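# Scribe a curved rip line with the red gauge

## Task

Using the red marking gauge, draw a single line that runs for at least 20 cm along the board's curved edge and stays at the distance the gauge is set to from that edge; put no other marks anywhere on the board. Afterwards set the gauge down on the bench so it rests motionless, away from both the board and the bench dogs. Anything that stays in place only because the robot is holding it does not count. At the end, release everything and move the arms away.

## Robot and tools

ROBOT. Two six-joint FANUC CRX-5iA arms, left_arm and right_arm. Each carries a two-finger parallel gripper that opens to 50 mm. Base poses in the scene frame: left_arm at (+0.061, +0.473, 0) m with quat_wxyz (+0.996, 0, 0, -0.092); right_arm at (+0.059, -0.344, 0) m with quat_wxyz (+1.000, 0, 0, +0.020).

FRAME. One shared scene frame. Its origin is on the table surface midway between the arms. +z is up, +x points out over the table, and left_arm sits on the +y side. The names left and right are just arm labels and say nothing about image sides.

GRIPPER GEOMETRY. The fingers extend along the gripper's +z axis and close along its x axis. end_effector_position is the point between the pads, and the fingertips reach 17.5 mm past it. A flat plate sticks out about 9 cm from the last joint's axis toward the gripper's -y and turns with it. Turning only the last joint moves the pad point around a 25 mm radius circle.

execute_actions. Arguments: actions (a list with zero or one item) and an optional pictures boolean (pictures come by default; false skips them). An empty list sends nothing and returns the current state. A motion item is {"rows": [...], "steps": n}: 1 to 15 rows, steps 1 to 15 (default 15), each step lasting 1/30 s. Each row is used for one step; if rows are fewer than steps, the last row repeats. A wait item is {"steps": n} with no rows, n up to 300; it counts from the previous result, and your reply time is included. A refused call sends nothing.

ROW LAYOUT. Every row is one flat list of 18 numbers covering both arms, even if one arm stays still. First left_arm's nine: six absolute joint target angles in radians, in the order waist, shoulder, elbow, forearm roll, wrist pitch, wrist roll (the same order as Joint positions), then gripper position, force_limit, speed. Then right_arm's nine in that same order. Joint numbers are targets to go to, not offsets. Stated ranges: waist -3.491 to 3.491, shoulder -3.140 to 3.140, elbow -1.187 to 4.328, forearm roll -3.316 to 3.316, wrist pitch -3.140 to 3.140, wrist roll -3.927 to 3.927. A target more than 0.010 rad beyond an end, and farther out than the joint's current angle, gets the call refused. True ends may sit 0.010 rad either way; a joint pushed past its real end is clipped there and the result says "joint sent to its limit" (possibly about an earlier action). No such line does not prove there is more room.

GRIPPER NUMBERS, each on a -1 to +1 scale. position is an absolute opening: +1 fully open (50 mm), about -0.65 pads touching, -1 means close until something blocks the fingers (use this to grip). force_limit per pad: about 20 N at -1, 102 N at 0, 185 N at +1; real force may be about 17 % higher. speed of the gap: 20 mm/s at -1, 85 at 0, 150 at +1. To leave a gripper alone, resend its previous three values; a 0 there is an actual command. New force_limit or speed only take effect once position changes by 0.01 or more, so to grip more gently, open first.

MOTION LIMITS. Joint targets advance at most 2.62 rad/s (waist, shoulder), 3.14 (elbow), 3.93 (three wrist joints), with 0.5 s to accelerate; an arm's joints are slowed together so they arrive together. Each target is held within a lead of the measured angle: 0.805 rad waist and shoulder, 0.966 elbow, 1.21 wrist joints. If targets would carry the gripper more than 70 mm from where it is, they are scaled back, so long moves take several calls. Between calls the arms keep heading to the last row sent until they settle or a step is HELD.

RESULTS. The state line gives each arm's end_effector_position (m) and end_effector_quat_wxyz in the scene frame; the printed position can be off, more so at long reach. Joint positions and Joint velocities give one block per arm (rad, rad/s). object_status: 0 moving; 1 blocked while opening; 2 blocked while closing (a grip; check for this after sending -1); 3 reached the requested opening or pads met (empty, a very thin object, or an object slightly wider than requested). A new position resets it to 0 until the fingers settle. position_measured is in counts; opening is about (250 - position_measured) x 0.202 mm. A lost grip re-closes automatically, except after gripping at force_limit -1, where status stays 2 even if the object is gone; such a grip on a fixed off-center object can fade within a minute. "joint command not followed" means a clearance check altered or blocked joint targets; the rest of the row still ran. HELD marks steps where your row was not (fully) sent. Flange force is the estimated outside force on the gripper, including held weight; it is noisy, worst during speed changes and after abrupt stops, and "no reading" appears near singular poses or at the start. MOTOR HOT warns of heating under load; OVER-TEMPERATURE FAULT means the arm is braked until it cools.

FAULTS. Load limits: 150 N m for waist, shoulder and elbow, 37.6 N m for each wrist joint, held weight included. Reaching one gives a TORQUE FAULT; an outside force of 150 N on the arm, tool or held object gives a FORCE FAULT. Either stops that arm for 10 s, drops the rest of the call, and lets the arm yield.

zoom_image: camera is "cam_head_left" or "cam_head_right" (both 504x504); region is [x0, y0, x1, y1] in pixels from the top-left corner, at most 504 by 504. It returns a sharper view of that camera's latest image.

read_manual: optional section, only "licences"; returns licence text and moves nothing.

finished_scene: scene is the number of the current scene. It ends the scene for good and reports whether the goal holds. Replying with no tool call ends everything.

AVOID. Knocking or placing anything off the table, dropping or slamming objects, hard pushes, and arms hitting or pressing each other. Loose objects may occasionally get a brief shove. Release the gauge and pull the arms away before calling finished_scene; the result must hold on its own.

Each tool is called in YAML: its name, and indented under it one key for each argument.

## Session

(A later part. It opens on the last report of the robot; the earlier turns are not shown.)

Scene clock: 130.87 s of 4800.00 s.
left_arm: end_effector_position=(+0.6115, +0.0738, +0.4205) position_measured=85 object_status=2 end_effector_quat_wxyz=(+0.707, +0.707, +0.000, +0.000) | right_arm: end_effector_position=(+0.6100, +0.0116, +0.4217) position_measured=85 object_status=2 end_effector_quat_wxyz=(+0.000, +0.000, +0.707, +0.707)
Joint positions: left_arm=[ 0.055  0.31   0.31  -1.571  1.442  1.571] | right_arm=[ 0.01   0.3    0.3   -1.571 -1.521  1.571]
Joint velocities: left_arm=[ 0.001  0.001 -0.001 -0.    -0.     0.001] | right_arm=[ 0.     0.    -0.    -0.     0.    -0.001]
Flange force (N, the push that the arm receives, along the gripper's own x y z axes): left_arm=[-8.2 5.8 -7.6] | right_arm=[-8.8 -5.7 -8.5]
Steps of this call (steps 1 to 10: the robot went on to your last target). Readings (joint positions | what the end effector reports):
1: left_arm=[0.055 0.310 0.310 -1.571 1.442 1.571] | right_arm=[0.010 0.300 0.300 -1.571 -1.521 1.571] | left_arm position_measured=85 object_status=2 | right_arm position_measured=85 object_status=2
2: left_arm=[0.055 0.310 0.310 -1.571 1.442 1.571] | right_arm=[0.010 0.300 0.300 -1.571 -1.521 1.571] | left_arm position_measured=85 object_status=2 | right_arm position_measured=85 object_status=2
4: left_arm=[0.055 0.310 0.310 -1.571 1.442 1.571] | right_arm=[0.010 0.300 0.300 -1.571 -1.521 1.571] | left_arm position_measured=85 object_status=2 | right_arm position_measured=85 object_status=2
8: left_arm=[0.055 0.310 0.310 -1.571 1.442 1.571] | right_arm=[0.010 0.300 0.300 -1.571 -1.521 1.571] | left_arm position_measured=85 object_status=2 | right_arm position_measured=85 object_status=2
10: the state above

execute_actions:
  actions:
    - {"rows":[[0.0553,0.31,0.31,-1.5708,1.4418,1.5708,-1,-0.3,-0.9,0.01,0.3,0.3,-1.5708,-1.5208,1.5708,1,-0.5,0]],"steps":9}
  pictures: false

execute_actions:
  actions:
    - {"rows":[[0.0553,0.31,0.31,-1.5708,1.4418,1.5708,-1,-0.3,-0.9,-0.6,0.3,0.3,-1.5708,-2.13,1.5708,1,-0.5,0]]}
  pictures: false

execute_actions:
  actions:
    - {"rows":[[-0.1,0.15,0.15,0,-1.5708,2.2,-1,-0.3,-0.9,-0.6,0.3,0.3,-1.5708,-2.13,1.5708,1,-0.5,0]]}
  pictures: false

execute_actions:
  actions:
    - {"steps":70}
  pictures: false

execute_actions:
  actions:
    - {"rows":[[-0.32,0.27,-0.04,0,-1.26,2.25,-1,-0.3,-0.9,-0.6,0.3,0.3,-1.5708,-2.13,1.5708,1,-0.5,0]]}
  pictures: false

execute_actions:
  actions:
    - {"steps":10}
  pictures: false

execute_actions:
  actions:
    - {"rows":[[-0.3168,0.3505,-0.0434,0,-1.1769,2.2611,-1,-0.3,-0.9,-0.6,0.3,0.3,-1.5708,-2.13,1.5708,1,-0.5,0]]}

zoom_image:
  camera: "cam_head_right"
  region: [200,165,270,235]

Scene clock: 155.87 s of 4800.00 s.
left_arm: end_effector_position=(+0.6116, +0.0738, +0.4203) position_measured=85 object_status=2 end_effector_quat_wxyz=(+0.707, +0.707, +0.000, -0.000) | right_arm: end_effector_position=(+0.6097, +0.0118, +0.4218) position_measured=3 object_status=0 end_effector_quat_wxyz=(-0.000, -0.000, +0.707, +0.707)
Joint positions: left_arm=[ 0.055  0.31   0.31  -1.571  1.442  1.571] | right_arm=[ 0.01   0.3    0.3   -1.571 -1.521  1.571]
Joint velocities: left_arm=[-0.001 -0.001 -0.001 -0.     0.001  0.   ] | right_arm=[-0.    -0.    -0.    -0.    -0.001 -0.   ]
Flange force (N, the push that the arm receives, along the gripper's own x y z axes): left_arm=[-3.0 -1.8 -1.2] | right_arm=[-2.9 1.0 -1.0]
Steps of this call (steps 1 to 15: the robot went on to your last target; steps 16 to 90: nothing new was sent; then 21.70 s passed at rest; steps 91 to 99: all 9 steps of this action). Readings (joint positions | what the end effector reports):
91: left_arm=[0.055 0.310 0.310 -1.571 1.442 1.571] | right_arm=[0.010 0.300 0.300 -1.571 -1.521 1.571] | left_arm position_measured=85 object_status=2 | right_arm position_measured=75 object_status=0
92: left_arm=[0.055 0.310 0.310 -1.571 1.442 1.571] | right_arm=[0.010 0.300 0.300 -1.571 -1.521 1.571] | left_arm position_measured=85 object_status=2 | right_arm position_measured=61 object_status=0
94: left_arm=[0.055 0.310 0.310 -1.571 1.442 1.571] | right_arm=[0.010 0.300 0.300 -1.571 -1.521 1.571] | left_arm position_measured=85 object_status=2 | right_arm position_measured=33 object_status=0
98: left_arm=[0.055 0.310 0.310 -1.571 1.442 1.571] | right_arm=[0.010 0.300 0.300 -1.571 -1.521 1.571] | left_arm position_measured=85 object_status=2 | right_arm position_measured=3 object_status=0
99: the state above

Scene clock: 156.37 s of 4800.00 s.
left_arm: end_effector_position=(+0.6115, +0.0738, +0.4204) position_measured=85 object_status=2 end_effector_quat_wxyz=(+0.707, +0.707, +0.000, +0.000) | right_arm: end_effector_position=(+0.5943, -0.1493, +0.4218) position_measured=3 object_status=3 end_effector_quat_wxyz=(+0.000, +0.000, +0.707, +0.707)
Joint positions: left_arm=[ 0.055  0.31   0.31  -1.571  1.442  1.571] | right_arm=[-0.284  0.3    0.3   -1.571 -1.815  1.571]
Joint velocities: left_arm=[ 0.001  0.    -0.    -0.     0.     0.   ] | right_arm=[-0.699  0.     0.    -0.    -0.691 -0.001]
Flange force (N, the push that the arm receives, along the gripper's own x y z axes): left_arm=[-3.2 -1.8 -0.8] | right_arm=[-3.7 1.6 -2.5]
Steps of this call (steps 1 to 15: all 15 steps of this action). Readings (joint positions | what the end effector reports):
1: left_arm=[0.055 0.310 0.310 -1.571 1.442 1.571] | right_arm=[0.010 0.300 0.300 -1.571 -1.521 1.571] | left_arm position_measured=85 object_status=2 | right_arm position_measured=3 object_status=0
2: left_arm=[0.055 0.310 0.310 -1.571 1.442 1.571] | right_arm=[0.006 0.300 0.300 -1.571 -1.525 1.571] | left_arm position_measured=85 object_status=2 | right_arm position_measured=3 object_status=0
4: left_arm=[0.055 0.310 0.310 -1.571 1.442 1.571] | right_arm=[-0.021 0.300 0.300 -1.571 -1.553 1.571] | left_arm position_measured=85 object_status=2 | right_arm position_measured=3 object_status=3
8: left_arm=[0.055 0.310 0.310 -1.571 1.442 1.571] | right_arm=[-0.119 0.300 0.300 -1.571 -1.650 1.571] | left_arm position_measured=85 object_status=2 | right_arm position_measured=3 object_status=3
15: the state above

Scene clock: 156.87 s of 4800.00 s.
left_arm: end_effector_position=(+0.6993, +0.0343, +0.5584) position_measured=85 object_status=2 end_effector_quat_wxyz=(+0.823, +0.516, +0.238, -0.004) | right_arm: end_effector_position=(+0.5282, -0.3063, +0.4217) position_measured=3 object_status=3 end_effector_quat_wxyz=(+0.000, +0.000, +0.707, +0.707)
Joint positions: left_arm=[ 0.007  0.26   0.26  -1.139  1.009  1.768] | right_arm=[-0.595  0.3    0.3   -1.571 -2.125  1.571]
Joint velocities: left_arm=[-0.108 -0.11  -0.11   1.121 -1.129  0.432] | right_arm=[-0.14  -0.001 -0.001  0.    -0.14  -0.001]
Flange force (N, the push that the arm receives, along the gripper's own x y z axes): left_arm=[-0.6 -2.5 1.6] | right_arm=[6.9 3.3 -14.3]
Steps of this call (steps 1 to 15: all 15 steps of this action). Readings (joint positions | what the end effector reports):
1: left_arm=[0.055 0.310 0.310 -1.571 1.441 1.571] | right_arm=[-0.308 0.300 0.300 -1.571 -1.839 1.571] | left_arm position_measured=85 object_status=2 | right_arm position_measured=3 object_status=3
2: left_arm=[0.055 0.309 0.309 -1.564 1.434 1.574] | right_arm=[-0.332 0.300 0.300 -1.571 -1.862 1.571] | left_arm position_measured=85 object_status=2 | right_arm position_measured=3 object_status=3
4: left_arm=[0.049 0.304 0.304 -1.523 1.394 1.596] | right_arm=[-0.379 0.300 0.300 -1.571 -1.909 1.571] | left_arm position_measured=85 object_status=2 | right_arm position_measured=3 object_status=3
8: left_arm=[0.033 0.287 0.287 -1.388 1.259 1.663] | right_arm=[-0.474 0.300 0.300 -1.571 -2.004 1.571] | left_arm position_measured=85 object_status=2 | right_arm position_measured=3 object_status=3
15: the state above

Scene clock: 159.20 s of 4800.00 s.
left_arm: end_effector_position=(+0.5046, +0.1871, +0.2624) position_measured=85 object_status=2 end_effector_quat_wxyz=(+0.000, -0.172, +0.985, -0.000) | right_arm: end_effector_position=(+0.5266, -0.3087, +0.4217) position_measured=3 object_status=3 end_effector_quat_wxyz=(+0.000, +0.000, +0.707, +0.707)
Joint positions: left_arm=[-0.1    0.15   0.15  -0.    -1.571  2.2  ] | right_arm=[-0.6    0.3    0.3   -1.571 -2.13   1.571]
Joint velocities: left_arm=[-0.     0.001 -0.001  0.001 -0.001 -0.001] | right_arm=[ 0.    -0.    -0.     0.     0.001 -0.002]
Flange force (N, the push that the arm receives, along the gripper's own x y z axes): left_arm=[1.5 -0.5 2.6] | right_arm=[-2.8 2.3 -2.8]
Steps of this call (steps 1 to 70: the robot went on to your last target). Readings (joint positions | what the end effector reports):
1: left_arm=[0.003 0.256 0.256 -1.100 0.970 1.783] | right_arm=[-0.598 0.300 0.300 -1.571 -2.128 1.571] | left_arm position_measured=85 object_status=2 | right_arm position_measured=3 object_status=3
2: left_arm=[-0.001 0.252 0.252 -1.061 0.930 1.798] | right_arm=[-0.599 0.300 0.300 -1.571 -2.129 1.571] | left_arm position_measured=85 object_status=2 | right_arm position_measured=3 object_status=3
4: left_arm=[-0.008 0.245 0.245 -0.982 0.843 1.828] | right_arm=[-0.599 0.300 0.300 -1.571 -2.130 1.571] | left_arm position_measured=85 object_status=2 | right_arm position_measured=3 object_status=3
8: left_arm=[-0.023 0.229 0.229 -0.821 0.644 1.889] | right_arm=[-0.600 0.300 0.300 -1.571 -2.130 1.571] | left_arm position_measured=85 object_status=2 | right_arm position_measured=3 object_status=3
70: the state above

Scene clock: 159.70 s of 4800.00 s.
left_arm: end_effector_position=(+0.4602, +0.0879, +0.1269) position_measured=85 object_status=2 end_effector_quat_wxyz=(+0.000, -0.091, +0.996, -0.000) | right_arm: end_effector_position=(+0.5266, -0.3087, +0.4217) position_measured=3 object_status=3 end_effector_quat_wxyz=(+0.000, +0.000, +0.707, +0.707)
Joint positions: left_arm=[-0.311  0.265 -0.032  0.    -1.274  2.248] | right_arm=[-0.6    0.3    0.3   -1.571 -2.13   1.571]
Joint velocities: left_arm=[-0.207  0.111 -0.177  0.     0.288  0.046] | right_arm=[-0.     0.     0.     0.001  0.     0.   ]
Flange force (N, the push that the arm receives, along the gripper's own x y z axes): left_arm=[9.4 -11.2 19.5] | right_arm=[-1.1 1.6 -1.9]
Steps of this call (steps 1 to 15: all 15 steps of this action). Readings (joint positions | what the end effector reports):
1: left_arm=[-0.101 0.150 0.150 -0.000 -1.570 2.200] | right_arm=[-0.600 0.300 0.300 -1.571 -2.130 1.571] | left_arm position_measured=85 object_status=2 | right_arm position_measured=3 object_status=3
2: left_arm=[-0.105 0.153 0.146 0.000 -1.563 2.201] | right_arm=[-0.600 0.300 0.300 -1.571 -2.130 1.571] | left_arm position_measured=85 object_status=2 | right_arm position_measured=3 object_status=3
4: left_arm=[-0.132 0.167 0.123 0.000 -1.525 2.207] | right_arm=[-0.600 0.300 0.300 -1.571 -2.130 1.571] | left_arm position_measured=85 object_status=2 | right_arm position_measured=3 object_status=3
8: left_arm=[-0.205 0.208 0.059 0.000 -1.422 2.224] | right_arm=[-0.600 0.300 0.300 -1.571 -2.130 1.571] | left_arm position_measured=85 object_status=2 | right_arm position_measured=3 object_status=3
15: the state above

Scene clock: 160.03 s of 4800.00 s.
left_arm: end_effector_position=(+0.4571, +0.0840, +0.1211) position_measured=85 object_status=2 end_effector_quat_wxyz=(+0.000, -0.087, +0.996, -0.000) | right_arm: end_effector_position=(+0.5266, -0.3087, +0.4217) position_measured=3 object_status=3 end_effector_quat_wxyz=(+0.000, +0.000, +0.707, +0.707)
Joint positions: left_arm=[-0.32  0.27 -0.04  0.   -1.26  2.25] | right_arm=[-0.6    0.3    0.3   -1.571 -2.13   1.571]
Joint velocities: left_arm=[ 0.001  0.002 -0.001 -0.001  0.001 -0.001] | right_arm=[-0. -0. -0. -0.  0.  0.]
Flange force (N, the push that the arm receives, along the gripper's own x y z axes): left_arm=[2.4 3.1 3.8] | right_arm=[-1.2 2.5 -2.8]
Steps of this call (steps 1 to 10: the robot went on to your last target). Readings (joint positions | what the end effector reports):
1: left_arm=[-0.316 0.268 -0.036 0.000 -1.266 2.249] | right_arm=[-0.600 0.300 0.300 -1.571 -2.130 1.571] | left_arm position_measured=85 object_status=2 | right_arm position_measured=3 object_status=3
2: left_arm=[-0.318 0.269 -0.038 0.000 -1.263 2.249] | right_arm=[-0.600 0.300 0.300 -1.571 -2.130 1.571] | left_arm position_measured=85 object_status=2 | right_arm position_measured=3 object_status=3
4: left_arm=[-0.319 0.269 -0.039 0.000 -1.261 2.250] | right_arm=[-0.600 0.300 0.300 -1.571 -2.130 1.571] | left_arm position_measured=85 object_status=2 | right_arm position_measured=3 object_status=3
8: left_arm=[-0.320 0.270 -0.040 0.000 -1.260 2.250] | right_arm=[-0.600 0.300 0.300 -1.571 -2.130 1.571] | left_arm position_measured=85 object_status=2 | right_arm position_measured=3 object_status=3
10: the state above

Scene clock: 160.53 s of 4800.00 s.
left_arm: end_effector_position=(+0.4750, +0.0764, +0.0771) position_measured=85 object_status=2 end_effector_quat_wxyz=(+0.000, -0.094, +0.996, +0.000) | right_arm: end_effector_position=(+0.5266, -0.3087, +0.4217) position_measured=3 object_status=3 end_effector_quat_wxyz=(+0.000, +0.000, +0.707, +0.707)
Joint positions: left_arm=[-0.317  0.35  -0.043 -0.    -1.177  2.261] | right_arm=[-0.6    0.3    0.3   -1.571 -2.13   1.571]
Joint velocities: left_arm=[-0.     0.    -0.001  0.     0.001  0.003] | right_arm=[ 0.     0.     0.001 -0.    -0.     0.   ]
Flange force (N, the push that the arm receives, along the gripper's own x y z axes): left_arm=[3.9 3.5 2.5] | right_arm=[-2.2 2.1 -2.3]
Steps of this call (steps 1 to 15: all 15 steps of this action). Readings (joint positions | what the end effector reports):
1: left_arm=[-0.320 0.271 -0.040 0.000 -1.259 2.250] | right_arm=[-0.600 0.300 0.300 -1.571 -2.130 1.571] | left_arm position_measured=85 object_status=2 | right_arm position_measured=3 object_status=3
2: left_arm=[-0.320 0.275 -0.040 0.000 -1.254 2.251] | right_arm=[-0.600 0.300 0.300 -1.571 -2.130 1.571] | left_arm position_measured=85 object_status=2 | right_arm position_measured=3 object_status=3
4: left_arm=[-0.319 0.301 -0.041 0.000 -1.227 2.254] | right_arm=[-0.600 0.300 0.300 -1.571 -2.130 1.571] | left_arm position_measured=85 object_status=2 | right_arm position_measured=3 object_status=3
8: left_arm=[-0.317 0.347 -0.043 -0.000 -1.181 2.261] | right_arm=[-0.600 0.300 0.300 -1.571 -2.130 1.571] | left_arm position_measured=85 object_status=2 | right_arm position_measured=3 object_status=3
15: the state above

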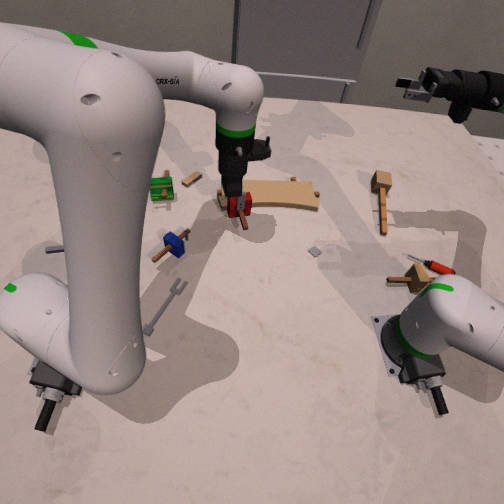

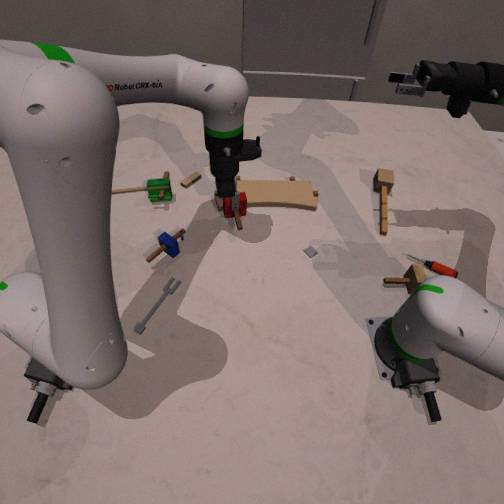

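Region (200, 165, 270, 235) of cam_head_right's 504x504 image, scaled by 7.200, with more detail than that image has.

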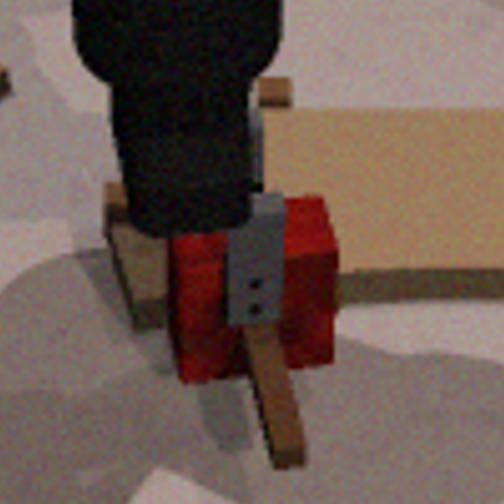

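execute_actions:
  actions:
    - {"rows":[[-0.3079,0.3677,-0.0201,0,-1.183,2.2522,-1,-0.3,-0.9,-0.9,0.3,0.3,-1.5708,-2.13,1.5708,1,-0.5,0]],"steps":10}
  pictures: false

execute_actions:
  actions:
    - {"rows":[[-0.3052,0.3729,-0.013,0,-1.1849,2.2495,-1,-0.3,-0.9,-0.9,0.3,0.3,-1.5708,-2.13,1.5708,1,-0.5,0]],"steps":10}
  pictures: false

Scene clock: 170.63 s of 4800.00 s.
left_arm: end_effector_position=(+0.4849, +0.0763, +0.0770) position_measured=85 object_status=2 end_effector_quat_wxyz=(-0.000, -0.095, +0.996, -0.000) | right_arm: end_effector_position=(+0.5248, -0.3982, +0.4217) position_measured=3 object_status=3 end_effector_quat_wxyz=(+0.068, +0.068, +0.704, +0.704)
Joint positions: left_arm=[-0.308  0.368 -0.02   0.    -1.183  2.252] | right_arm=[-0.791  0.3    0.3   -1.571 -2.13   1.571]
Joint velocities: left_arm=[ 0.001  0.004  0.004  0.    -0.001 -0.001] | right_arm=[-0.778  0.     0.     0.    -0.001 -0.001]
Flange force (N, the push that the arm receives, along the gripper's own x y z axes): left_arm=[1.5 -0.3 2.7] | right_arm=[-1.8 1.4 -3.6]
Steps of this call (steps 1 to 15: the robot went on to your last target; steps 16 to 90: nothing new was sent; then 6.77 s passed at rest; steps 91 to 100: all 10 steps of this action). Readings (joint positions | what the end effector reports):
91: left_arm=[-0.317 0.351 -0.043 0.000 -1.177 2.261] | right_arm=[-0.601 0.300 0.300 -1.571 -2.130 1.571] | left_arm position_measured=85 object_status=2 | right_arm position_measured=3 object_status=3
92: left_arm=[-0.315 0.355 -0.038 0.000 -1.178 2.260] | right_arm=[-0.605 0.300 0.300 -1.571 -2.130 1.571] | left_arm position_measured=85 object_status=2 | right_arm position_measured=3 object_status=3
94: left_arm=[-0.310 0.363 -0.026 0.000 -1.181 2.255] | right_arm=[-0.632 0.300 0.300 -1.571 -2.130 1.571] | left_arm position_measured=85 object_status=2 | right_arm position_measured=3 object_status=3
98: left_arm=[-0.308 0.367 -0.021 0.000 -1.183 2.253] | right_arm=[-0.738 0.300 0.300 -1.571 -2.130 1.571] | left_arm position_measured=85 object_status=2 | right_arm position_measured=3 object_status=3
100: the state above

Scene clock: 170.97 s of 4800.00 s.
left_arm: end_effector_position=(+0.4880, +0.0764, +0.0770) position_measured=85 object_status=2 end_effector_quat_wxyz=(-0.000, -0.095, +0.996, -0.000) | right_arm: end_effector_position=(+0.5162, -0.4480, +0.4217) position_measured=3 object_status=3 end_effector_quat_wxyz=(+0.106, +0.106, +0.699, +0.699)
Joint positions: left_arm=[-0.305  0.373 -0.013  0.    -1.185  2.25 ] | right_arm=[-0.899  0.3    0.3   -1.571 -2.13   1.571]
Joint velocities: left_arm=[ 0.002 -0.     0.001 -0.001 -0.    -0.   ] | right_arm=[-0.006  0.     0.     0.    -0.     0.   ]
Flange force (N, the push that the arm receives, along the gripper's own x y z axes): left_arm=[7.5 8.7 3.8] | right_arm=[-2.4 1.9 -0.7]
Steps of this call (steps 1 to 10: all 10 steps of this action). Readings (joint positions | what the end effector reports):
1: left_arm=[-0.308 0.368 -0.020 0.000 -1.183 2.252] | right_arm=[-0.817 0.300 0.300 -1.571 -2.130 1.571] | left_arm position_measured=85 object_status=2 | right_arm position_measured=3 object_status=3
2: left_arm=[-0.307 0.370 -0.018 0.000 -1.184 2.251] | right_arm=[-0.840 0.300 0.300 -1.571 -2.130 1.571] | left_arm position_measured=85 object_status=2 | right_arm position_measured=3 object_status=3
4: left_arm=[-0.306 0.372 -0.015 0.000 -1.184 2.250] | right_arm=[-0.877 0.300 0.300 -1.571 -2.130 1.571] | left_arm position_measured=85 object_status=2 | right_arm position_measured=3 object_status=3
8: left_arm=[-0.305 0.373 -0.013 0.000 -1.185 2.250] | right_arm=[-0.899 0.300 0.300 -1.571 -2.130 1.571] | left_arm position_measured=85 object_status=2 | right_arm position_measured=3 object_status=3
10: the state above

execute_actions:
  actions:
    - {"rows":[[-0.3034,0.3763,-0.0083,0,-1.1862,2.2477,-1,-0.3,-0.9,-0.9,0.3,0.3,-1.5708,-2.13,1.5708,1,-0.5,0]],"steps":10}
  pictures: false

execute_actions:
  actions:
    - {"rows":[[-0.3021,0.3789,-0.0048,0,-1.1871,2.2464,-1,-0.3,-0.9,-0.9,0.3,0.3,-1.5708,-2.13,1.5708,1,-0.5,0]],"steps":10}

zoom_image:
  camera: "cam_head_right"
  region: [200,165,270,235]

Scene clock: 178.10 s of 4800.00 s.
left_arm: end_effector_position=(+0.4900, +0.0765, +0.0770) position_measured=85 object_status=2 end_effector_quat_wxyz=(-0.000, -0.094, +0.996, +0.000) | right_arm: end_effector_position=(+0.5161, -0.4483, +0.4217) position_measured=3 object_status=3 end_effector_quat_wxyz=(+0.106, +0.106, +0.699, +0.699)
Joint positions: left_arm=[-0.303  0.376 -0.008 -0.    -1.186  2.248] | right_arm=[-0.9    0.3    0.3   -1.571 -2.13   1.571]
Joint velocities: left_arm=[ 0.     0.004 -0.     0.    -0.    -0.   ] | right_arm=[-0.     0.     0.    -0.002 -0.001  0.001]
Flange force (N, the push that the arm receives, along the gripper's own x y z axes): left_arm=[2.5 1.9 3.3] | right_arm=[-1.9 1.5 -2.4]
Steps of this call (steps 1 to 15: the robot went on to your last target; steps 16 to 90: nothing new was sent; then 3.80 s passed at rest; steps 91 to 100: all 10 steps of this action). Readings (joint positions | what the end effector reports):
91: left_arm=[-0.305 0.373 -0.013 -0.000 -1.185 2.249] | right_arm=[-0.900 0.300 0.300 -1.571 -2.130 1.571] | left_arm position_measured=85 object_status=2 | right_arm position_measured=3 object_status=3
92: left_arm=[-0.305 0.374 -0.011 -0.000 -1.185 2.249] | right_arm=[-0.900 0.300 0.300 -1.571 -2.130 1.571] | left_arm position_measured=85 object_status=2 | right_arm position_measured=3 object_status=3
94: left_arm=[-0.304 0.376 -0.009 -0.000 -1.186 2.248] | right_arm=[-0.900 0.300 0.300 -1.571 -2.130 1.571] | left_arm position_measured=85 object_status=2 | right_arm position_measured=3 object_status=3
98: left_arm=[-0.303 0.376 -0.008 -0.000 -1.186 2.248] | right_arm=[-0.900 0.300 0.300 -1.571 -2.130 1.571] | left_arm position_measured=85 object_status=2 | right_arm position_measured=3 object_status=3
100: the state above

Scene clock: 178.43 s of 4800.00 s.
left_arm: end_effector_position=(+0.4914, +0.0765, +0.0769) position_measured=85 object_status=2 end_effector_quat_wxyz=(-0.000, -0.094, +0.996, +0.000) | right_arm: end_effector_position=(+0.5161, -0.4483, +0.4217) position_measured=3 object_status=3 end_effector_quat_wxyz=(+0.106, +0.106, +0.699, +0.699)
Joint positions: left_arm=[-0.302  0.379 -0.005 -0.    -1.187  2.246] | right_arm=[-0.9    0.3    0.3   -1.571 -2.13   1.571]
Joint velocities: left_arm=[ 0.001  0.    -0.     0.001  0.    -0.001] | right_arm=[-0.     0.    -0.     0.    -0.001  0.   ]
Flange force (N, the push that the arm receives, along the gripper's own x y z axes): left_arm=[13.8 5.5 -3.2] | right_arm=[-1.8 1.9 -2.4]
Steps of this call (steps 1 to 10: all 10 steps of this action). Readings (joint positions | what the end effector reports):
1: left_arm=[-0.303 0.377 -0.008 -0.000 -1.186 2.248] | right_arm=[-0.900 0.300 0.300 -1.571 -2.130 1.571] | left_arm position_measured=85 object_status=2 | right_arm position_measured=3 object_status=3
2: left_arm=[-0.303 0.377 -0.007 -0.000 -1.187 2.247] | right_arm=[-0.900 0.300 0.300 -1.571 -2.130 1.571] | left_arm position_measured=85 object_status=2 | right_arm position_measured=3 object_status=3
4: left_arm=[-0.302 0.378 -0.006 -0.000 -1.187 2.247] | right_arm=[-0.900 0.300 0.300 -1.571 -2.130 1.571] | left_arm position_measured=85 object_status=2 | right_arm position_measured=3 object_status=3
8: left_arm=[-0.302 0.379 -0.005 -0.000 -1.187 2.246] | right_arm=[-0.900 0.300 0.300 -1.571 -2.130 1.571] | left_arm position_measured=85 object_status=2 | right_arm position_measured=3 object_status=3
10: the state above

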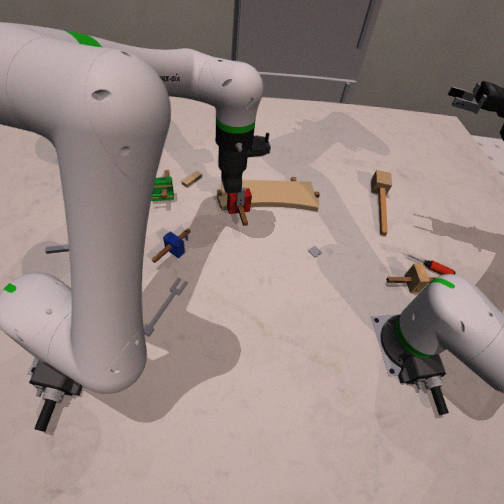

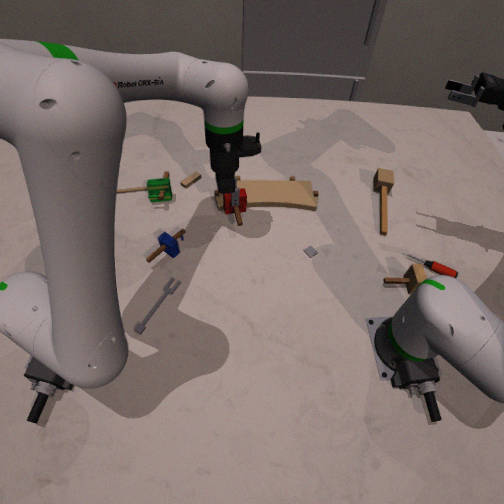

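Region (200, 165, 270, 235) of cam_head_right's 504x504 image, scaled by 7.200, with more detail than that image has.

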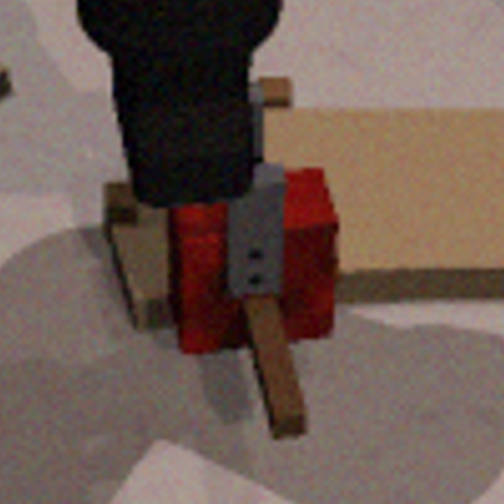

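execute_actions:
  actions:
    - {"rows":[[-0.4371,0.5617,0.2619,0,-1.271,2.1964,-1,-0.3,-0.9,-0.9,0.3,0.3,-1.5708,-2.13,1.5708,1,-0.5,0]]}
  pictures: false

execute_actions:
  actions:
    - {"rows":[[-0.4352,0.565,0.267,0,-1.2728,2.1945,-1,-0.3,-0.9,-0.9,0.3,0.3,-1.5708,-2.13,1.5708,1,-0.5,0]],"steps":10}
  pictures: false

execute_actions:
  actions:
    - {"rows":[[-0.4334,0.5684,0.2721,0,-1.2745,2.1927,-1,-0.3,-0.9,-0.9,0.3,0.3,-1.5708,-2.13,1.5708,1,-0.5,0]],"steps":10}
  pictures: false

execute_actions:
  actions:
    - {"rows":[[-0.5629,0.754,0.5695,0,-1.3863,2.1322,-1,-0.3,-0.9,-0.9,0.3,0.3,-1.5708,-2.13,1.5708,1,-0.5,0]]}

zoom_image:
  camera: "cam_head_left"
  region: [210,160,340,240]

Scene clock: 206.87 s of 4800.00 s.
left_arm: end_effector_position=(+0.4971, -0.0233, +0.0770) position_measured=85 object_status=2 end_effector_quat_wxyz=(-0.000, -0.003, +1.000, +0.000) | right_arm: end_effector_position=(+0.5161, -0.4483, +0.4217) position_measured=3 object_status=3 end_effector_quat_wxyz=(+0.106, +0.106, +0.699, +0.699)
Joint positions: left_arm=[-0.436  0.561  0.261 -0.    -1.271  2.197] | right_arm=[-0.9    0.3    0.3   -1.571 -2.13   1.571]
Joint velocities: left_arm=[-0.005  0.01   0.016  0.001 -0.005 -0.001] | right_arm=[ 0.001  0.    -0.    -0.    -0.     0.001]
Flange force (N, the push that the arm receives, along the gripper's own x y z axes): left_arm=[1.1 0.0 2.1] | right_arm=[-1.9 1.7 -1.5]
Steps of this call (steps 1 to 15: the robot went on to your last target; steps 16 to 90: nothing new was sent; then 24.93 s passed at rest; steps 91 to 105: all 15 steps of this action). Readings (joint positions | what the end effector reports):
91: left_arm=[-0.302 0.379 -0.004 -0.000 -1.187 2.246] | right_arm=[-0.900 0.300 0.300 -1.571 -2.130 1.571] | left_arm position_measured=85 object_status=2 | right_arm position_measured=3 object_status=3
92: left_arm=[-0.305 0.383 0.001 -0.000 -1.189 2.245] | right_arm=[-0.900 0.300 0.300 -1.571 -2.130 1.571] | left_arm position_measured=85 object_status=2 | right_arm position_measured=3 object_status=3
94: left_arm=[-0.321 0.405 0.033 -0.000 -1.199 2.239] | right_arm=[-0.900 0.300 0.300 -1.571 -2.130 1.571] | left_arm position_measured=85 object_status=2 | right_arm position_measured=3 object_status=3
98: left_arm=[-0.386 0.492 0.161 -0.000 -1.239 2.215] | right_arm=[-0.900 0.300 0.300 -1.571 -2.130 1.571] | left_arm position_measured=85 object_status=2 | right_arm position_measured=3 object_status=3
105: the state above

Scene clock: 207.20 s of 4800.00 s.
left_arm: end_effector_position=(+0.4990, -0.0237, +0.0770) position_measured=85 object_status=2 end_effector_quat_wxyz=(+0.000, -0.002, +1.000, +0.000) | right_arm: end_effector_position=(+0.5161, -0.4483, +0.4217) position_measured=3 object_status=3 end_effector_quat_wxyz=(+0.106, +0.106, +0.699, +0.699)
Joint positions: left_arm=[-0.435  0.565  0.267 -0.    -1.273  2.195] | right_arm=[-0.9    0.3    0.3   -1.571 -2.13   1.571]
Joint velocities: left_arm=[ 0.002  0.     0.001 -0.001 -0.    -0.002] | right_arm=[ 0.001 -0.001 -0.    -0.     0.     0.001]
Flange force (N, the push that the arm receives, along the gripper's own x y z axes): left_arm=[7.0 6.1 3.1] | right_arm=[-1.7 1.9 -2.5]
Steps of this call (steps 1 to 10: all 10 steps of this action). Readings (joint positions | what the end effector reports):
1: left_arm=[-0.437 0.561 0.262 -0.000 -1.271 2.196] | right_arm=[-0.900 0.300 0.300 -1.571 -2.130 1.571] | left_arm position_measured=85 object_status=2 | right_arm position_measured=3 object_status=3
2: left_arm=[-0.436 0.563 0.263 -0.000 -1.272 2.196] | right_arm=[-0.900 0.300 0.300 -1.571 -2.130 1.571] | left_arm position_measured=85 object_status=2 | right_arm position_measured=3 object_status=3
4: left_arm=[-0.436 0.564 0.266 -0.000 -1.272 2.195] | right_arm=[-0.900 0.300 0.300 -1.571 -2.130 1.571] | left_arm position_measured=85 object_status=2 | right_arm position_measured=3 object_status=3
8: left_arm=[-0.435 0.565 0.267 -0.000 -1.273 2.195] | right_arm=[-0.900 0.300 0.300 -1.571 -2.130 1.571] | left_arm position_measured=85 object_status=2 | right_arm position_measured=3 object_status=3
10: the state above

Scene clock: 207.53 s of 4800.00 s.
left_arm: end_effector_position=(+0.5010, -0.0237, +0.0770) position_measured=85 object_status=2 end_effector_quat_wxyz=(+0.000, -0.002, +1.000, +0.000) | right_arm: end_effector_position=(+0.5161, -0.4483, +0.4217) position_measured=3 object_status=3 end_effector_quat_wxyz=(+0.106, +0.106, +0.699, +0.699)
Joint positions: left_arm=[-0.433  0.568  0.272 -0.    -1.274  2.193] | right_arm=[-0.9    0.3    0.3   -1.571 -2.13   1.571]
Joint velocities: left_arm=[-0.001 -0.     0.001  0.    -0.     0.   ] | right_arm=[-0.     0.    -0.     0.    -0.001  0.   ]
Flange force (N, the push that the arm receives, along the gripper's own x y z axes): left_arm=[4.6 3.8 2.9] | right_arm=[0.5 1.7 -1.0]
Steps of this call (steps 1 to 10: all 10 steps of this action). Readings (joint positions | what the end effector reports):
1: left_arm=[-0.435 0.565 0.267 -0.000 -1.273 2.194] | right_arm=[-0.900 0.300 0.300 -1.571 -2.130 1.571] | left_arm position_measured=85 object_status=2 | right_arm position_measured=3 object_status=3
2: left_arm=[-0.435 0.566 0.269 -0.000 -1.273 2.194] | right_arm=[-0.900 0.300 0.300 -1.571 -2.130 1.571] | left_arm position_measured=85 object_status=2 | right_arm position_measured=3 object_status=3
4: left_arm=[-0.434 0.568 0.271 -0.000 -1.274 2.193] | right_arm=[-0.900 0.300 0.300 -1.571 -2.130 1.571] | left_arm position_measured=85 object_status=2 | right_arm position_measured=3 object_status=3
8: left_arm=[-0.433 0.568 0.272 -0.000 -1.274 2.193] | right_arm=[-0.900 0.300 0.300 -1.571 -2.130 1.571] | left_arm position_measured=85 object_status=2 | right_arm position_measured=3 object_status=3
10: the state above

Scene clock: 208.03 s of 4800.00 s.
left_arm: end_effector_position=(+0.4842, -0.1242, +0.0769) position_measured=85 object_status=2 end_effector_quat_wxyz=(-0.000, +0.092, +0.996, +0.000) | right_arm: end_effector_position=(+0.5161, -0.4483, +0.4217) position_measured=3 object_status=3 end_effector_quat_wxyz=(+0.106, +0.106, +0.699, +0.699)
Joint positions: left_arm=[-0.562  0.753  0.568 -0.    -1.386  2.133] | right_arm=[-0.9    0.3    0.3   -1.571 -2.13   1.571]
Joint velocities: left_arm=[-0.007  0.015  0.028  0.001 -0.012 -0.006] | right_arm=[-0.    -0.    -0.    -0.    -0.    -0.001]
Flange force (N, the push that the arm receives, along the gripper's own x y z axes): left_arm=[2.6 -8.1 5.3] | right_arm=[-2.4 1.5 -2.5]
Steps of this call (steps 1 to 15: all 15 steps of this action). Readings (joint positions | what the end effector reports):
1: left_arm=[-0.434 0.569 0.273 -0.000 -1.275 2.193] | right_arm=[-0.900 0.300 0.300 -1.571 -2.130 1.571] | left_arm position_measured=85 object_status=2 | right_arm position_measured=3 object_status=3
2: left_arm=[-0.436 0.572 0.279 -0.000 -1.277 2.191] | right_arm=[-0.900 0.300 0.300 -1.571 -2.130 1.571] | left_arm position_measured=85 object_status=2 | right_arm position_measured=3 object_status=3
4: left_arm=[-0.451 0.592 0.310 -0.000 -1.289 2.185] | right_arm=[-0.900 0.300 0.300 -1.571 -2.130 1.571] | left_arm position_measured=85 object_status=2 | right_arm position_measured=3 object_status=3
8: left_arm=[-0.509 0.676 0.444 -0.000 -1.339 2.158] | right_arm=[-0.900 0.300 0.300 -1.571 -2.130 1.571] | left_arm position_measured=85 object_status=2 | right_arm position_measured=3 object_status=3
15: the state above

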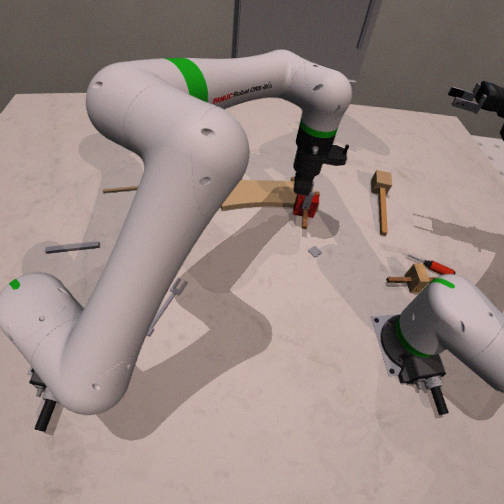

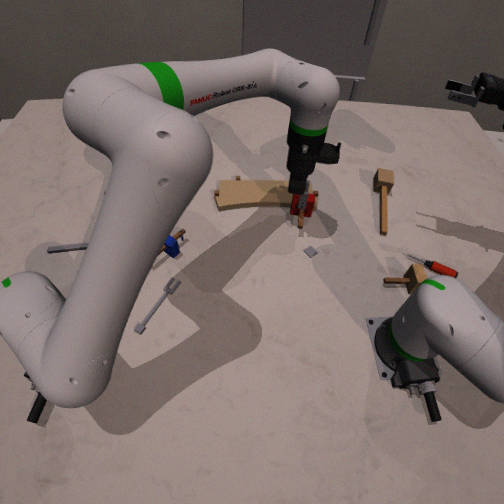

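Region (210, 160, 340, 240) of cam_head_left's 504x504 image, scaled by 3.877, with more detail than that image has; it fills the top 310 rows of this view, and the rest is white.

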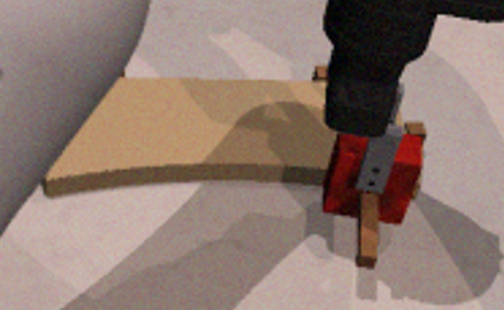

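execute_actions:
  actions:
    - {"rows":[[-0.5581,0.7627,0.584,0,-1.3921,2.1274,-1,-0.3,-0.9,-0.9,0.3,0.3,-1.5708,-2.13,1.5708,1,-0.5,0]],"steps":10}
  pictures: false

execute_actions:
  actions:
    - {"rows":[[-0.5557,0.7671,0.5914,0,-1.3951,2.125,-1,-0.3,-0.9,-0.9,0.3,0.3,-1.5708,-2.13,1.5708,1,-0.5,0]],"steps":10}

zoom_image:
  camera: "cam_head_right"
  region: [270,170,330,230]

Scene clock: 218.20 s of 4800.00 s.
left_arm: end_effector_position=(+0.4890, -0.1247, +0.0770) position_measured=85 object_status=2 end_effector_quat_wxyz=(-0.000, +0.093, +0.996, +0.000) | right_arm: end_effector_position=(+0.5161, -0.4483, +0.4217) position_measured=3 object_status=3 end_effector_quat_wxyz=(+0.106, +0.106, +0.699, +0.699)
Joint positions: left_arm=[-0.558  0.763  0.584 -0.    -1.392  2.127] | right_arm=[-0.9    0.3    0.3   -1.571 -2.13   1.571]
Joint velocities: left_arm=[ 0.001  0.003  0.003 -0.    -0.001 -0.   ] | right_arm=[-0.    -0.     0.    -0.     0.001 -0.001]
Flange force (N, the push that the arm receives, along the gripper's own x y z axes): left_arm=[6.6 4.4 2.4] | right_arm=[-1.3 2.1 -2.7]
Steps of this call (steps 1 to 15: the robot went on to your last target; steps 16 to 90: nothing new was sent; then 6.83 s passed at rest; steps 91 to 100: all 10 steps of this action). Readings (joint positions | what the end effector reports):
91: left_arm=[-0.563 0.754 0.570 -0.000 -1.387 2.132] | right_arm=[-0.900 0.300 0.300 -1.571 -2.130 1.571] | left_arm position_measured=85 object_status=2 | right_arm position_measured=3 object_status=3
92: left_arm=[-0.562 0.757 0.574 -0.000 -1.388 2.131] | right_arm=[-0.900 0.300 0.300 -1.571 -2.130 1.571] | left_arm position_measured=85 object_status=2 | right_arm position_measured=3 object_status=3
94: left_arm=[-0.559 0.761 0.581 -0.000 -1.391 2.129] | right_arm=[-0.900 0.300 0.300 -1.571 -2.130 1.571] | left_arm position_measured=85 object_status=2 | right_arm position_measured=3 object_status=3
98: left_arm=[-0.558 0.762 0.584 -0.000 -1.392 2.128] | right_arm=[-0.900 0.300 0.300 -1.571 -2.130 1.571] | left_arm position_measured=85 object_status=2 | right_arm position_measured=3 object_status=3
100: the state above

Scene clock: 218.53 s of 4800.00 s.
left_arm: end_effector_position=(+0.4915, -0.1247, +0.0770) position_measured=85 object_status=2 end_effector_quat_wxyz=(+0.000, +0.093, +0.996, +0.000) | right_arm: end_effector_position=(+0.5161, -0.4483, +0.4217) position_measured=3 object_status=3 end_effector_quat_wxyz=(+0.106, +0.106, +0.699, +0.699)
Joint positions: left_arm=[-0.556  0.767  0.591 -0.    -1.395  2.125] | right_arm=[-0.9    0.3    0.3   -1.571 -2.13   1.571]
Joint velocities: left_arm=[-0.001  0.001  0.001 -0.    -0.001 -0.   ] | right_arm=[-0.     0.001 -0.    -0.    -0.001 -0.001]
Flange force (N, the push that the arm receives, along the gripper's own x y z axes): left_arm=[3.6 2.1 2.4] | right_arm=[-1.8 2.7 -2.7]
Steps of this call (steps 1 to 10: all 10 steps of this action). Readings (joint positions | what the end effector reports):
1: left_arm=[-0.558 0.763 0.584 -0.000 -1.392 2.127] | right_arm=[-0.900 0.300 0.300 -1.571 -2.130 1.571] | left_arm position_measured=85 object_status=2 | right_arm position_measured=3 object_status=3
2: left_arm=[-0.557 0.764 0.587 -0.000 -1.393 2.127] | right_arm=[-0.900 0.300 0.300 -1.571 -2.130 1.571] | left_arm position_measured=85 object_status=2 | right_arm position_measured=3 object_status=3
4: left_arm=[-0.556 0.766 0.590 -0.000 -1.394 2.126] | right_arm=[-0.900 0.300 0.300 -1.571 -2.130 1.571] | left_arm position_measured=85 object_status=2 | right_arm position_measured=3 object_status=3
8: left_arm=[-0.556 0.767 0.591 -0.000 -1.395 2.125] | right_arm=[-0.900 0.300 0.300 -1.571 -2.130 1.571] | left_arm position_measured=85 object_status=2 | right_arm position_measured=3 object_status=3
10: the state above

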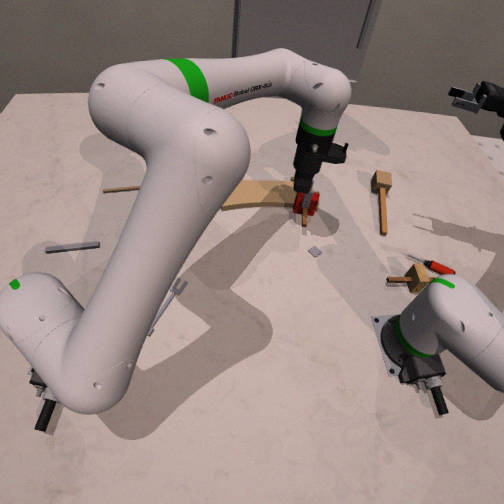

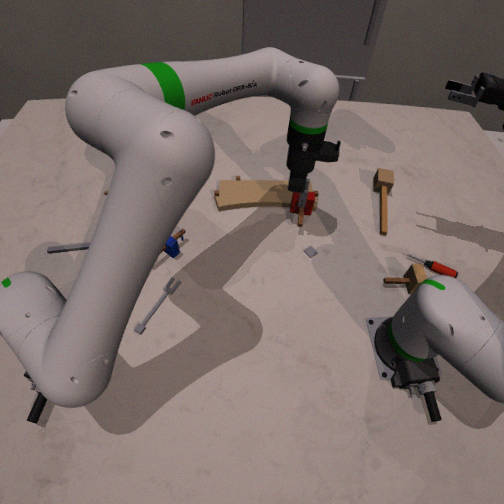

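Region (270, 170, 330, 230) of cam_head_right's 504x504 image, scaled by 8.400, with more detail than that image has.

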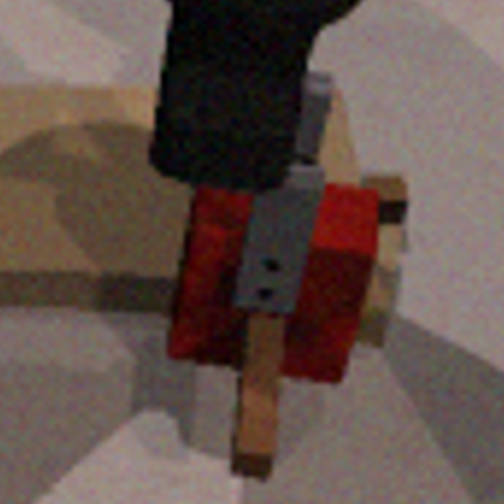

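execute_actions:
  actions:
    - {"rows":[[-0.5538,0.7706,0.5973,0,-1.3975,2.1231,-1,-0.3,-0.9,-0.9,0.3,0.3,-1.5708,-2.13,1.5708,1,-0.5,0]],"steps":10}
  pictures: false

execute_actions:
  actions:
    - {"rows":[[-0.5519,0.7741,0.6032,0,-1.3999,2.1212,-1,-0.3,-0.9,-0.9,0.3,0.3,-1.5708,-2.13,1.5708,1,-0.5,0]],"steps":10}
  pictures: false

Scene clock: 226.03 s of 4800.00 s.
left_arm: end_effector_position=(+0.4935, -0.1247, +0.0770) position_measured=85 object_status=2 end_effector_quat_wxyz=(-0.000, +0.093, +0.996, -0.000) | right_arm: end_effector_position=(+0.5161, -0.4483, +0.4217) position_measured=3 object_status=3 end_effector_quat_wxyz=(+0.106, +0.106, +0.699, +0.699)
Joint positions: left_arm=[-0.554  0.771  0.597  0.    -1.397  2.123] | right_arm=[-0.9    0.3    0.3   -1.571 -2.13   1.571]
Joint velocities: left_arm=[ 0.001  0.001  0.001  0.    -0.     0.   ] | right_arm=[-0. -0.  0.  0. -0.  0.]
Flange force (N, the push that the arm receives, along the gripper's own x y z axes): left_arm=[3.5 1.4 3.6] | right_arm=[-1.6 2.0 -2.8]
Steps of this call (steps 1 to 15: the robot went on to your last target; steps 16 to 90: nothing new was sent; then 4.17 s passed at rest; steps 91 to 100: all 10 steps of this action). Readings (joint positions | what the end effector reports):
91: left_arm=[-0.556 0.767 0.592 0.000 -1.395 2.125] | right_arm=[-0.900 0.300 0.300 -1.571 -2.130 1.571] | left_arm position_measured=85 object_status=2 | right_arm position_measured=3 object_status=3
92: left_arm=[-0.555 0.768 0.594 0.000 -1.396 2.124] | right_arm=[-0.900 0.300 0.300 -1.571 -2.130 1.571] | left_arm position_measured=85 object_status=2 | right_arm position_measured=3 object_status=3
94: left_arm=[-0.554 0.770 0.596 0.000 -1.397 2.124] | right_arm=[-0.900 0.300 0.300 -1.571 -2.130 1.571] | left_arm position_measured=85 object_status=2 | right_arm position_measured=3 object_status=3
98: left_arm=[-0.554 0.770 0.597 0.000 -1.397 2.123] | right_arm=[-0.900 0.300 0.300 -1.571 -2.130 1.571] | left_arm position_measured=85 object_status=2 | right_arm position_measured=3 object_status=3
100: the state above

Scene clock: 226.37 s of 4800.00 s.
left_arm: end_effector_position=(+0.4955, -0.1247, +0.0770) position_measured=85 object_status=2 end_effector_quat_wxyz=(-0.000, +0.093, +0.996, +0.000) | right_arm: end_effector_position=(+0.5161, -0.4483, +0.4217) position_measured=3 object_status=3 end_effector_quat_wxyz=(+0.106, +0.106, +0.699, +0.699)
Joint positions: left_arm=[-0.552  0.774  0.603  0.    -1.4    2.121] | right_arm=[-0.9    0.3    0.3   -1.571 -2.13   1.571]
Joint velocities: left_arm=[ 0.001  0.001  0.001 -0.    -0.     0.002] | right_arm=[ 0.    -0.     0.001  0.001  0.    -0.001]
Flange force (N, the push that the arm receives, along the gripper's own x y z axes): left_arm=[2.2 -1.3 1.0] | right_arm=[-1.3 1.3 -1.6]
Steps of this call (steps 1 to 10: all 10 steps of this action). Readings (joint positions | what the end effector reports):
1: left_arm=[-0.554 0.771 0.598 0.000 -1.398 2.123] | right_arm=[-0.900 0.300 0.300 -1.571 -2.130 1.571] | left_arm position_measured=85 object_status=2 | right_arm position_measured=3 object_status=3
2: left_arm=[-0.553 0.772 0.600 0.000 -1.398 2.122] | right_arm=[-0.900 0.300 0.300 -1.571 -2.130 1.571] | left_arm position_measured=85 object_status=2 | right_arm position_measured=3 object_status=3
4: left_arm=[-0.552 0.773 0.602 0.000 -1.399 2.122] | right_arm=[-0.900 0.300 0.300 -1.571 -2.130 1.571] | left_arm position_measured=85 object_status=2 | right_arm position_measured=3 object_status=3
8: left_arm=[-0.552 0.774 0.603 0.000 -1.400 2.121] | right_arm=[-0.900 0.300 0.300 -1.571 -2.130 1.571] | left_arm position_measured=85 object_status=2 | right_arm position_measured=3 object_status=3
10: the state above

execute_actions:
  actions:
    - {"rows":[[-0.5519,0.7751,0.6002,0,-1.3959,2.1212,-1,-0.3,-0.9,-0.9,0.3,0.3,-1.5708,-2.13,1.5708,1,-0.5,0]],"steps":10}
  pictures: false

execute_actions:
  actions:
    - {"rows":[[-0.5505,0.7777,0.6046,0,-1.3977,2.1198,-1,-0.3,-0.9,-0.9,0.3,0.3,-1.5708,-2.13,1.5708,1,-0.5,0]],"steps":10}

zoom_image:
  camera: "cam_head_right"
  region: [270,170,330,230]

Scene clock: 238.40 s of 4800.00 s.
left_arm: end_effector_position=(+0.4956, -0.1247, +0.0751) position_measured=85 object_status=2 end_effector_quat_wxyz=(+0.000, +0.093, +0.996, -0.000) | right_arm: end_effector_position=(+0.5161, -0.4483, +0.4217) position_measured=3 object_status=3 end_effector_quat_wxyz=(+0.106, +0.106, +0.699, +0.699)
Joint positions: left_arm=[-0.552  0.775  0.6   -0.    -1.396  2.121] | right_arm=[-0.9    0.3    0.3   -1.571 -2.13   1.571]
Joint velocities: left_arm=[-0.    -0.001 -0.     0.001  0.001 -0.   ] | right_arm=[-0.     0.     0.     0.    -0.001  0.   ]
Flange force (N, the push that the arm receives, along the gripper's own x y z axes): left_arm=[6.8 1.9 1.2] | right_arm=[-2.4 1.8 -2.5]
Steps of this call (steps 1 to 15: the robot went on to your last target; steps 16 to 90: nothing new was sent; then 8.70 s passed at rest; steps 91 to 100: all 10 steps of this action). Readings (joint positions | what the end effector reports):
91: left_arm=[-0.552 0.774 0.603 -0.000 -1.400 2.121] | right_arm=[-0.900 0.300 0.300 -1.571 -2.130 1.571] | left_arm position_measured=85 object_status=2 | right_arm position_measured=3 object_status=3
92: left_arm=[-0.552 0.774 0.602 -0.000 -1.398 2.121] | right_arm=[-0.900 0.300 0.300 -1.571 -2.130 1.571] | left_arm position_measured=85 object_status=2 | right_arm position_measured=3 object_status=3
94: left_arm=[-0.552 0.775 0.601 -0.000 -1.397 2.121] | right_arm=[-0.900 0.300 0.300 -1.571 -2.130 1.571] | left_arm position_measured=85 object_status=2 | right_arm position_measured=3 object_status=3
98: left_arm=[-0.552 0.775 0.600 -0.000 -1.396 2.121] | right_arm=[-0.900 0.300 0.300 -1.571 -2.130 1.571] | left_arm position_measured=85 object_status=2 | right_arm position_measured=3 object_status=3
100: the state above

Scene clock: 238.73 s of 4800.00 s.
left_arm: end_effector_position=(+0.4969, -0.1246, +0.0750) position_measured=85 object_status=2 end_effector_quat_wxyz=(-0.000, +0.093, +0.996, +0.000) | right_arm: end_effector_position=(+0.5161, -0.4483, +0.4217) position_measured=3 object_status=3 end_effector_quat_wxyz=(+0.106, +0.106, +0.699, +0.699)
Joint positions: left_arm=[-0.551  0.778  0.604 -0.    -1.398  2.12 ] | right_arm=[-0.9    0.3    0.3   -1.571 -2.13   1.571]
Joint velocities: left_arm=[ 0.002  0.002  0.001 -0.001  0.    -0.001] | right_arm=[-0.001  0.     0.001  0.    -0.001 -0.001]
Flange force (N, the push that the arm receives, along the gripper's own x y z axes): left_arm=[34.3 4.4 -3.0] | right_arm=[-1.6 2.2 -2.5]
Steps of this call (steps 1 to 10: all 10 steps of this action). Readings (joint positions | what the end effector reports):
1: left_arm=[-0.552 0.775 0.600 -0.000 -1.396 2.121] | right_arm=[-0.900 0.300 0.300 -1.571 -2.130 1.571] | left_arm position_measured=85 object_status=2 | right_arm position_measured=3 object_status=3
2: left_arm=[-0.551 0.776 0.602 -0.000 -1.396 2.121] | right_arm=[-0.900 0.300 0.300 -1.571 -2.130 1.571] | left_arm position_measured=85 object_status=2 | right_arm position_measured=3 object_status=3
4: left_arm=[-0.551 0.777 0.603 -0.000 -1.397 2.120] | right_arm=[-0.900 0.300 0.300 -1.571 -2.130 1.571] | left_arm position_measured=85 object_status=2 | right_arm position_measured=3 object_status=3
8: left_arm=[-0.551 0.778 0.604 -0.000 -1.398 2.120] | right_arm=[-0.900 0.300 0.300 -1.571 -2.130 1.571] | left_arm position_measured=85 object_status=2 | right_arm position_measured=3 object_status=3
10: the state above

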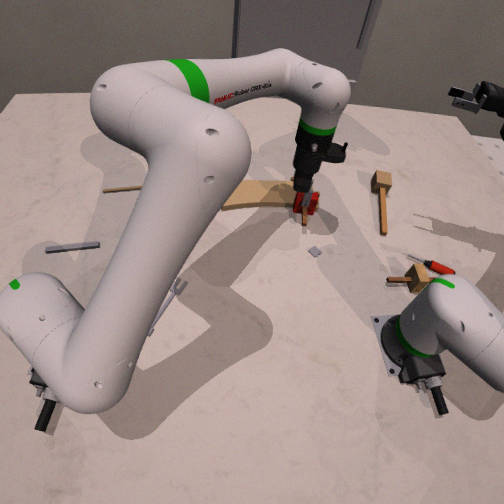

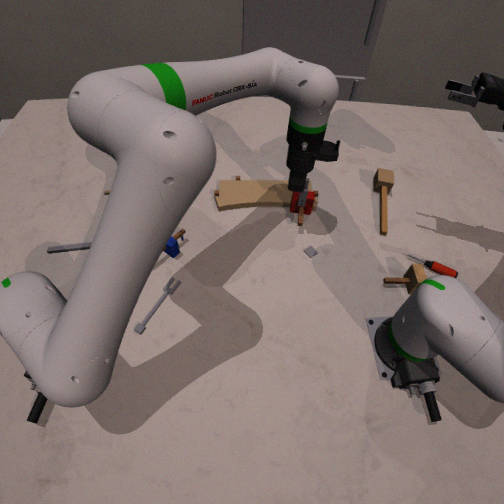

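Region (270, 170, 330, 230) of cam_head_right's 504x504 image, scaled by 8.400, with more detail than that image has.

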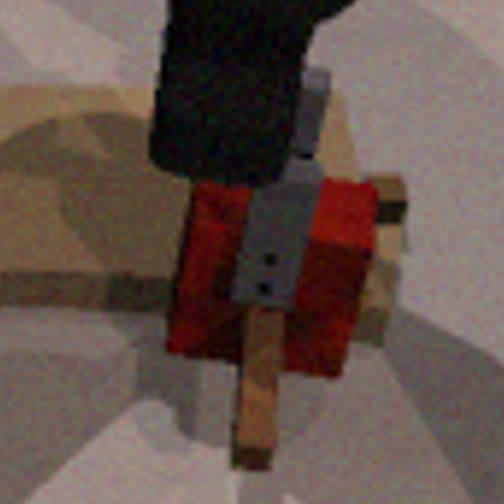

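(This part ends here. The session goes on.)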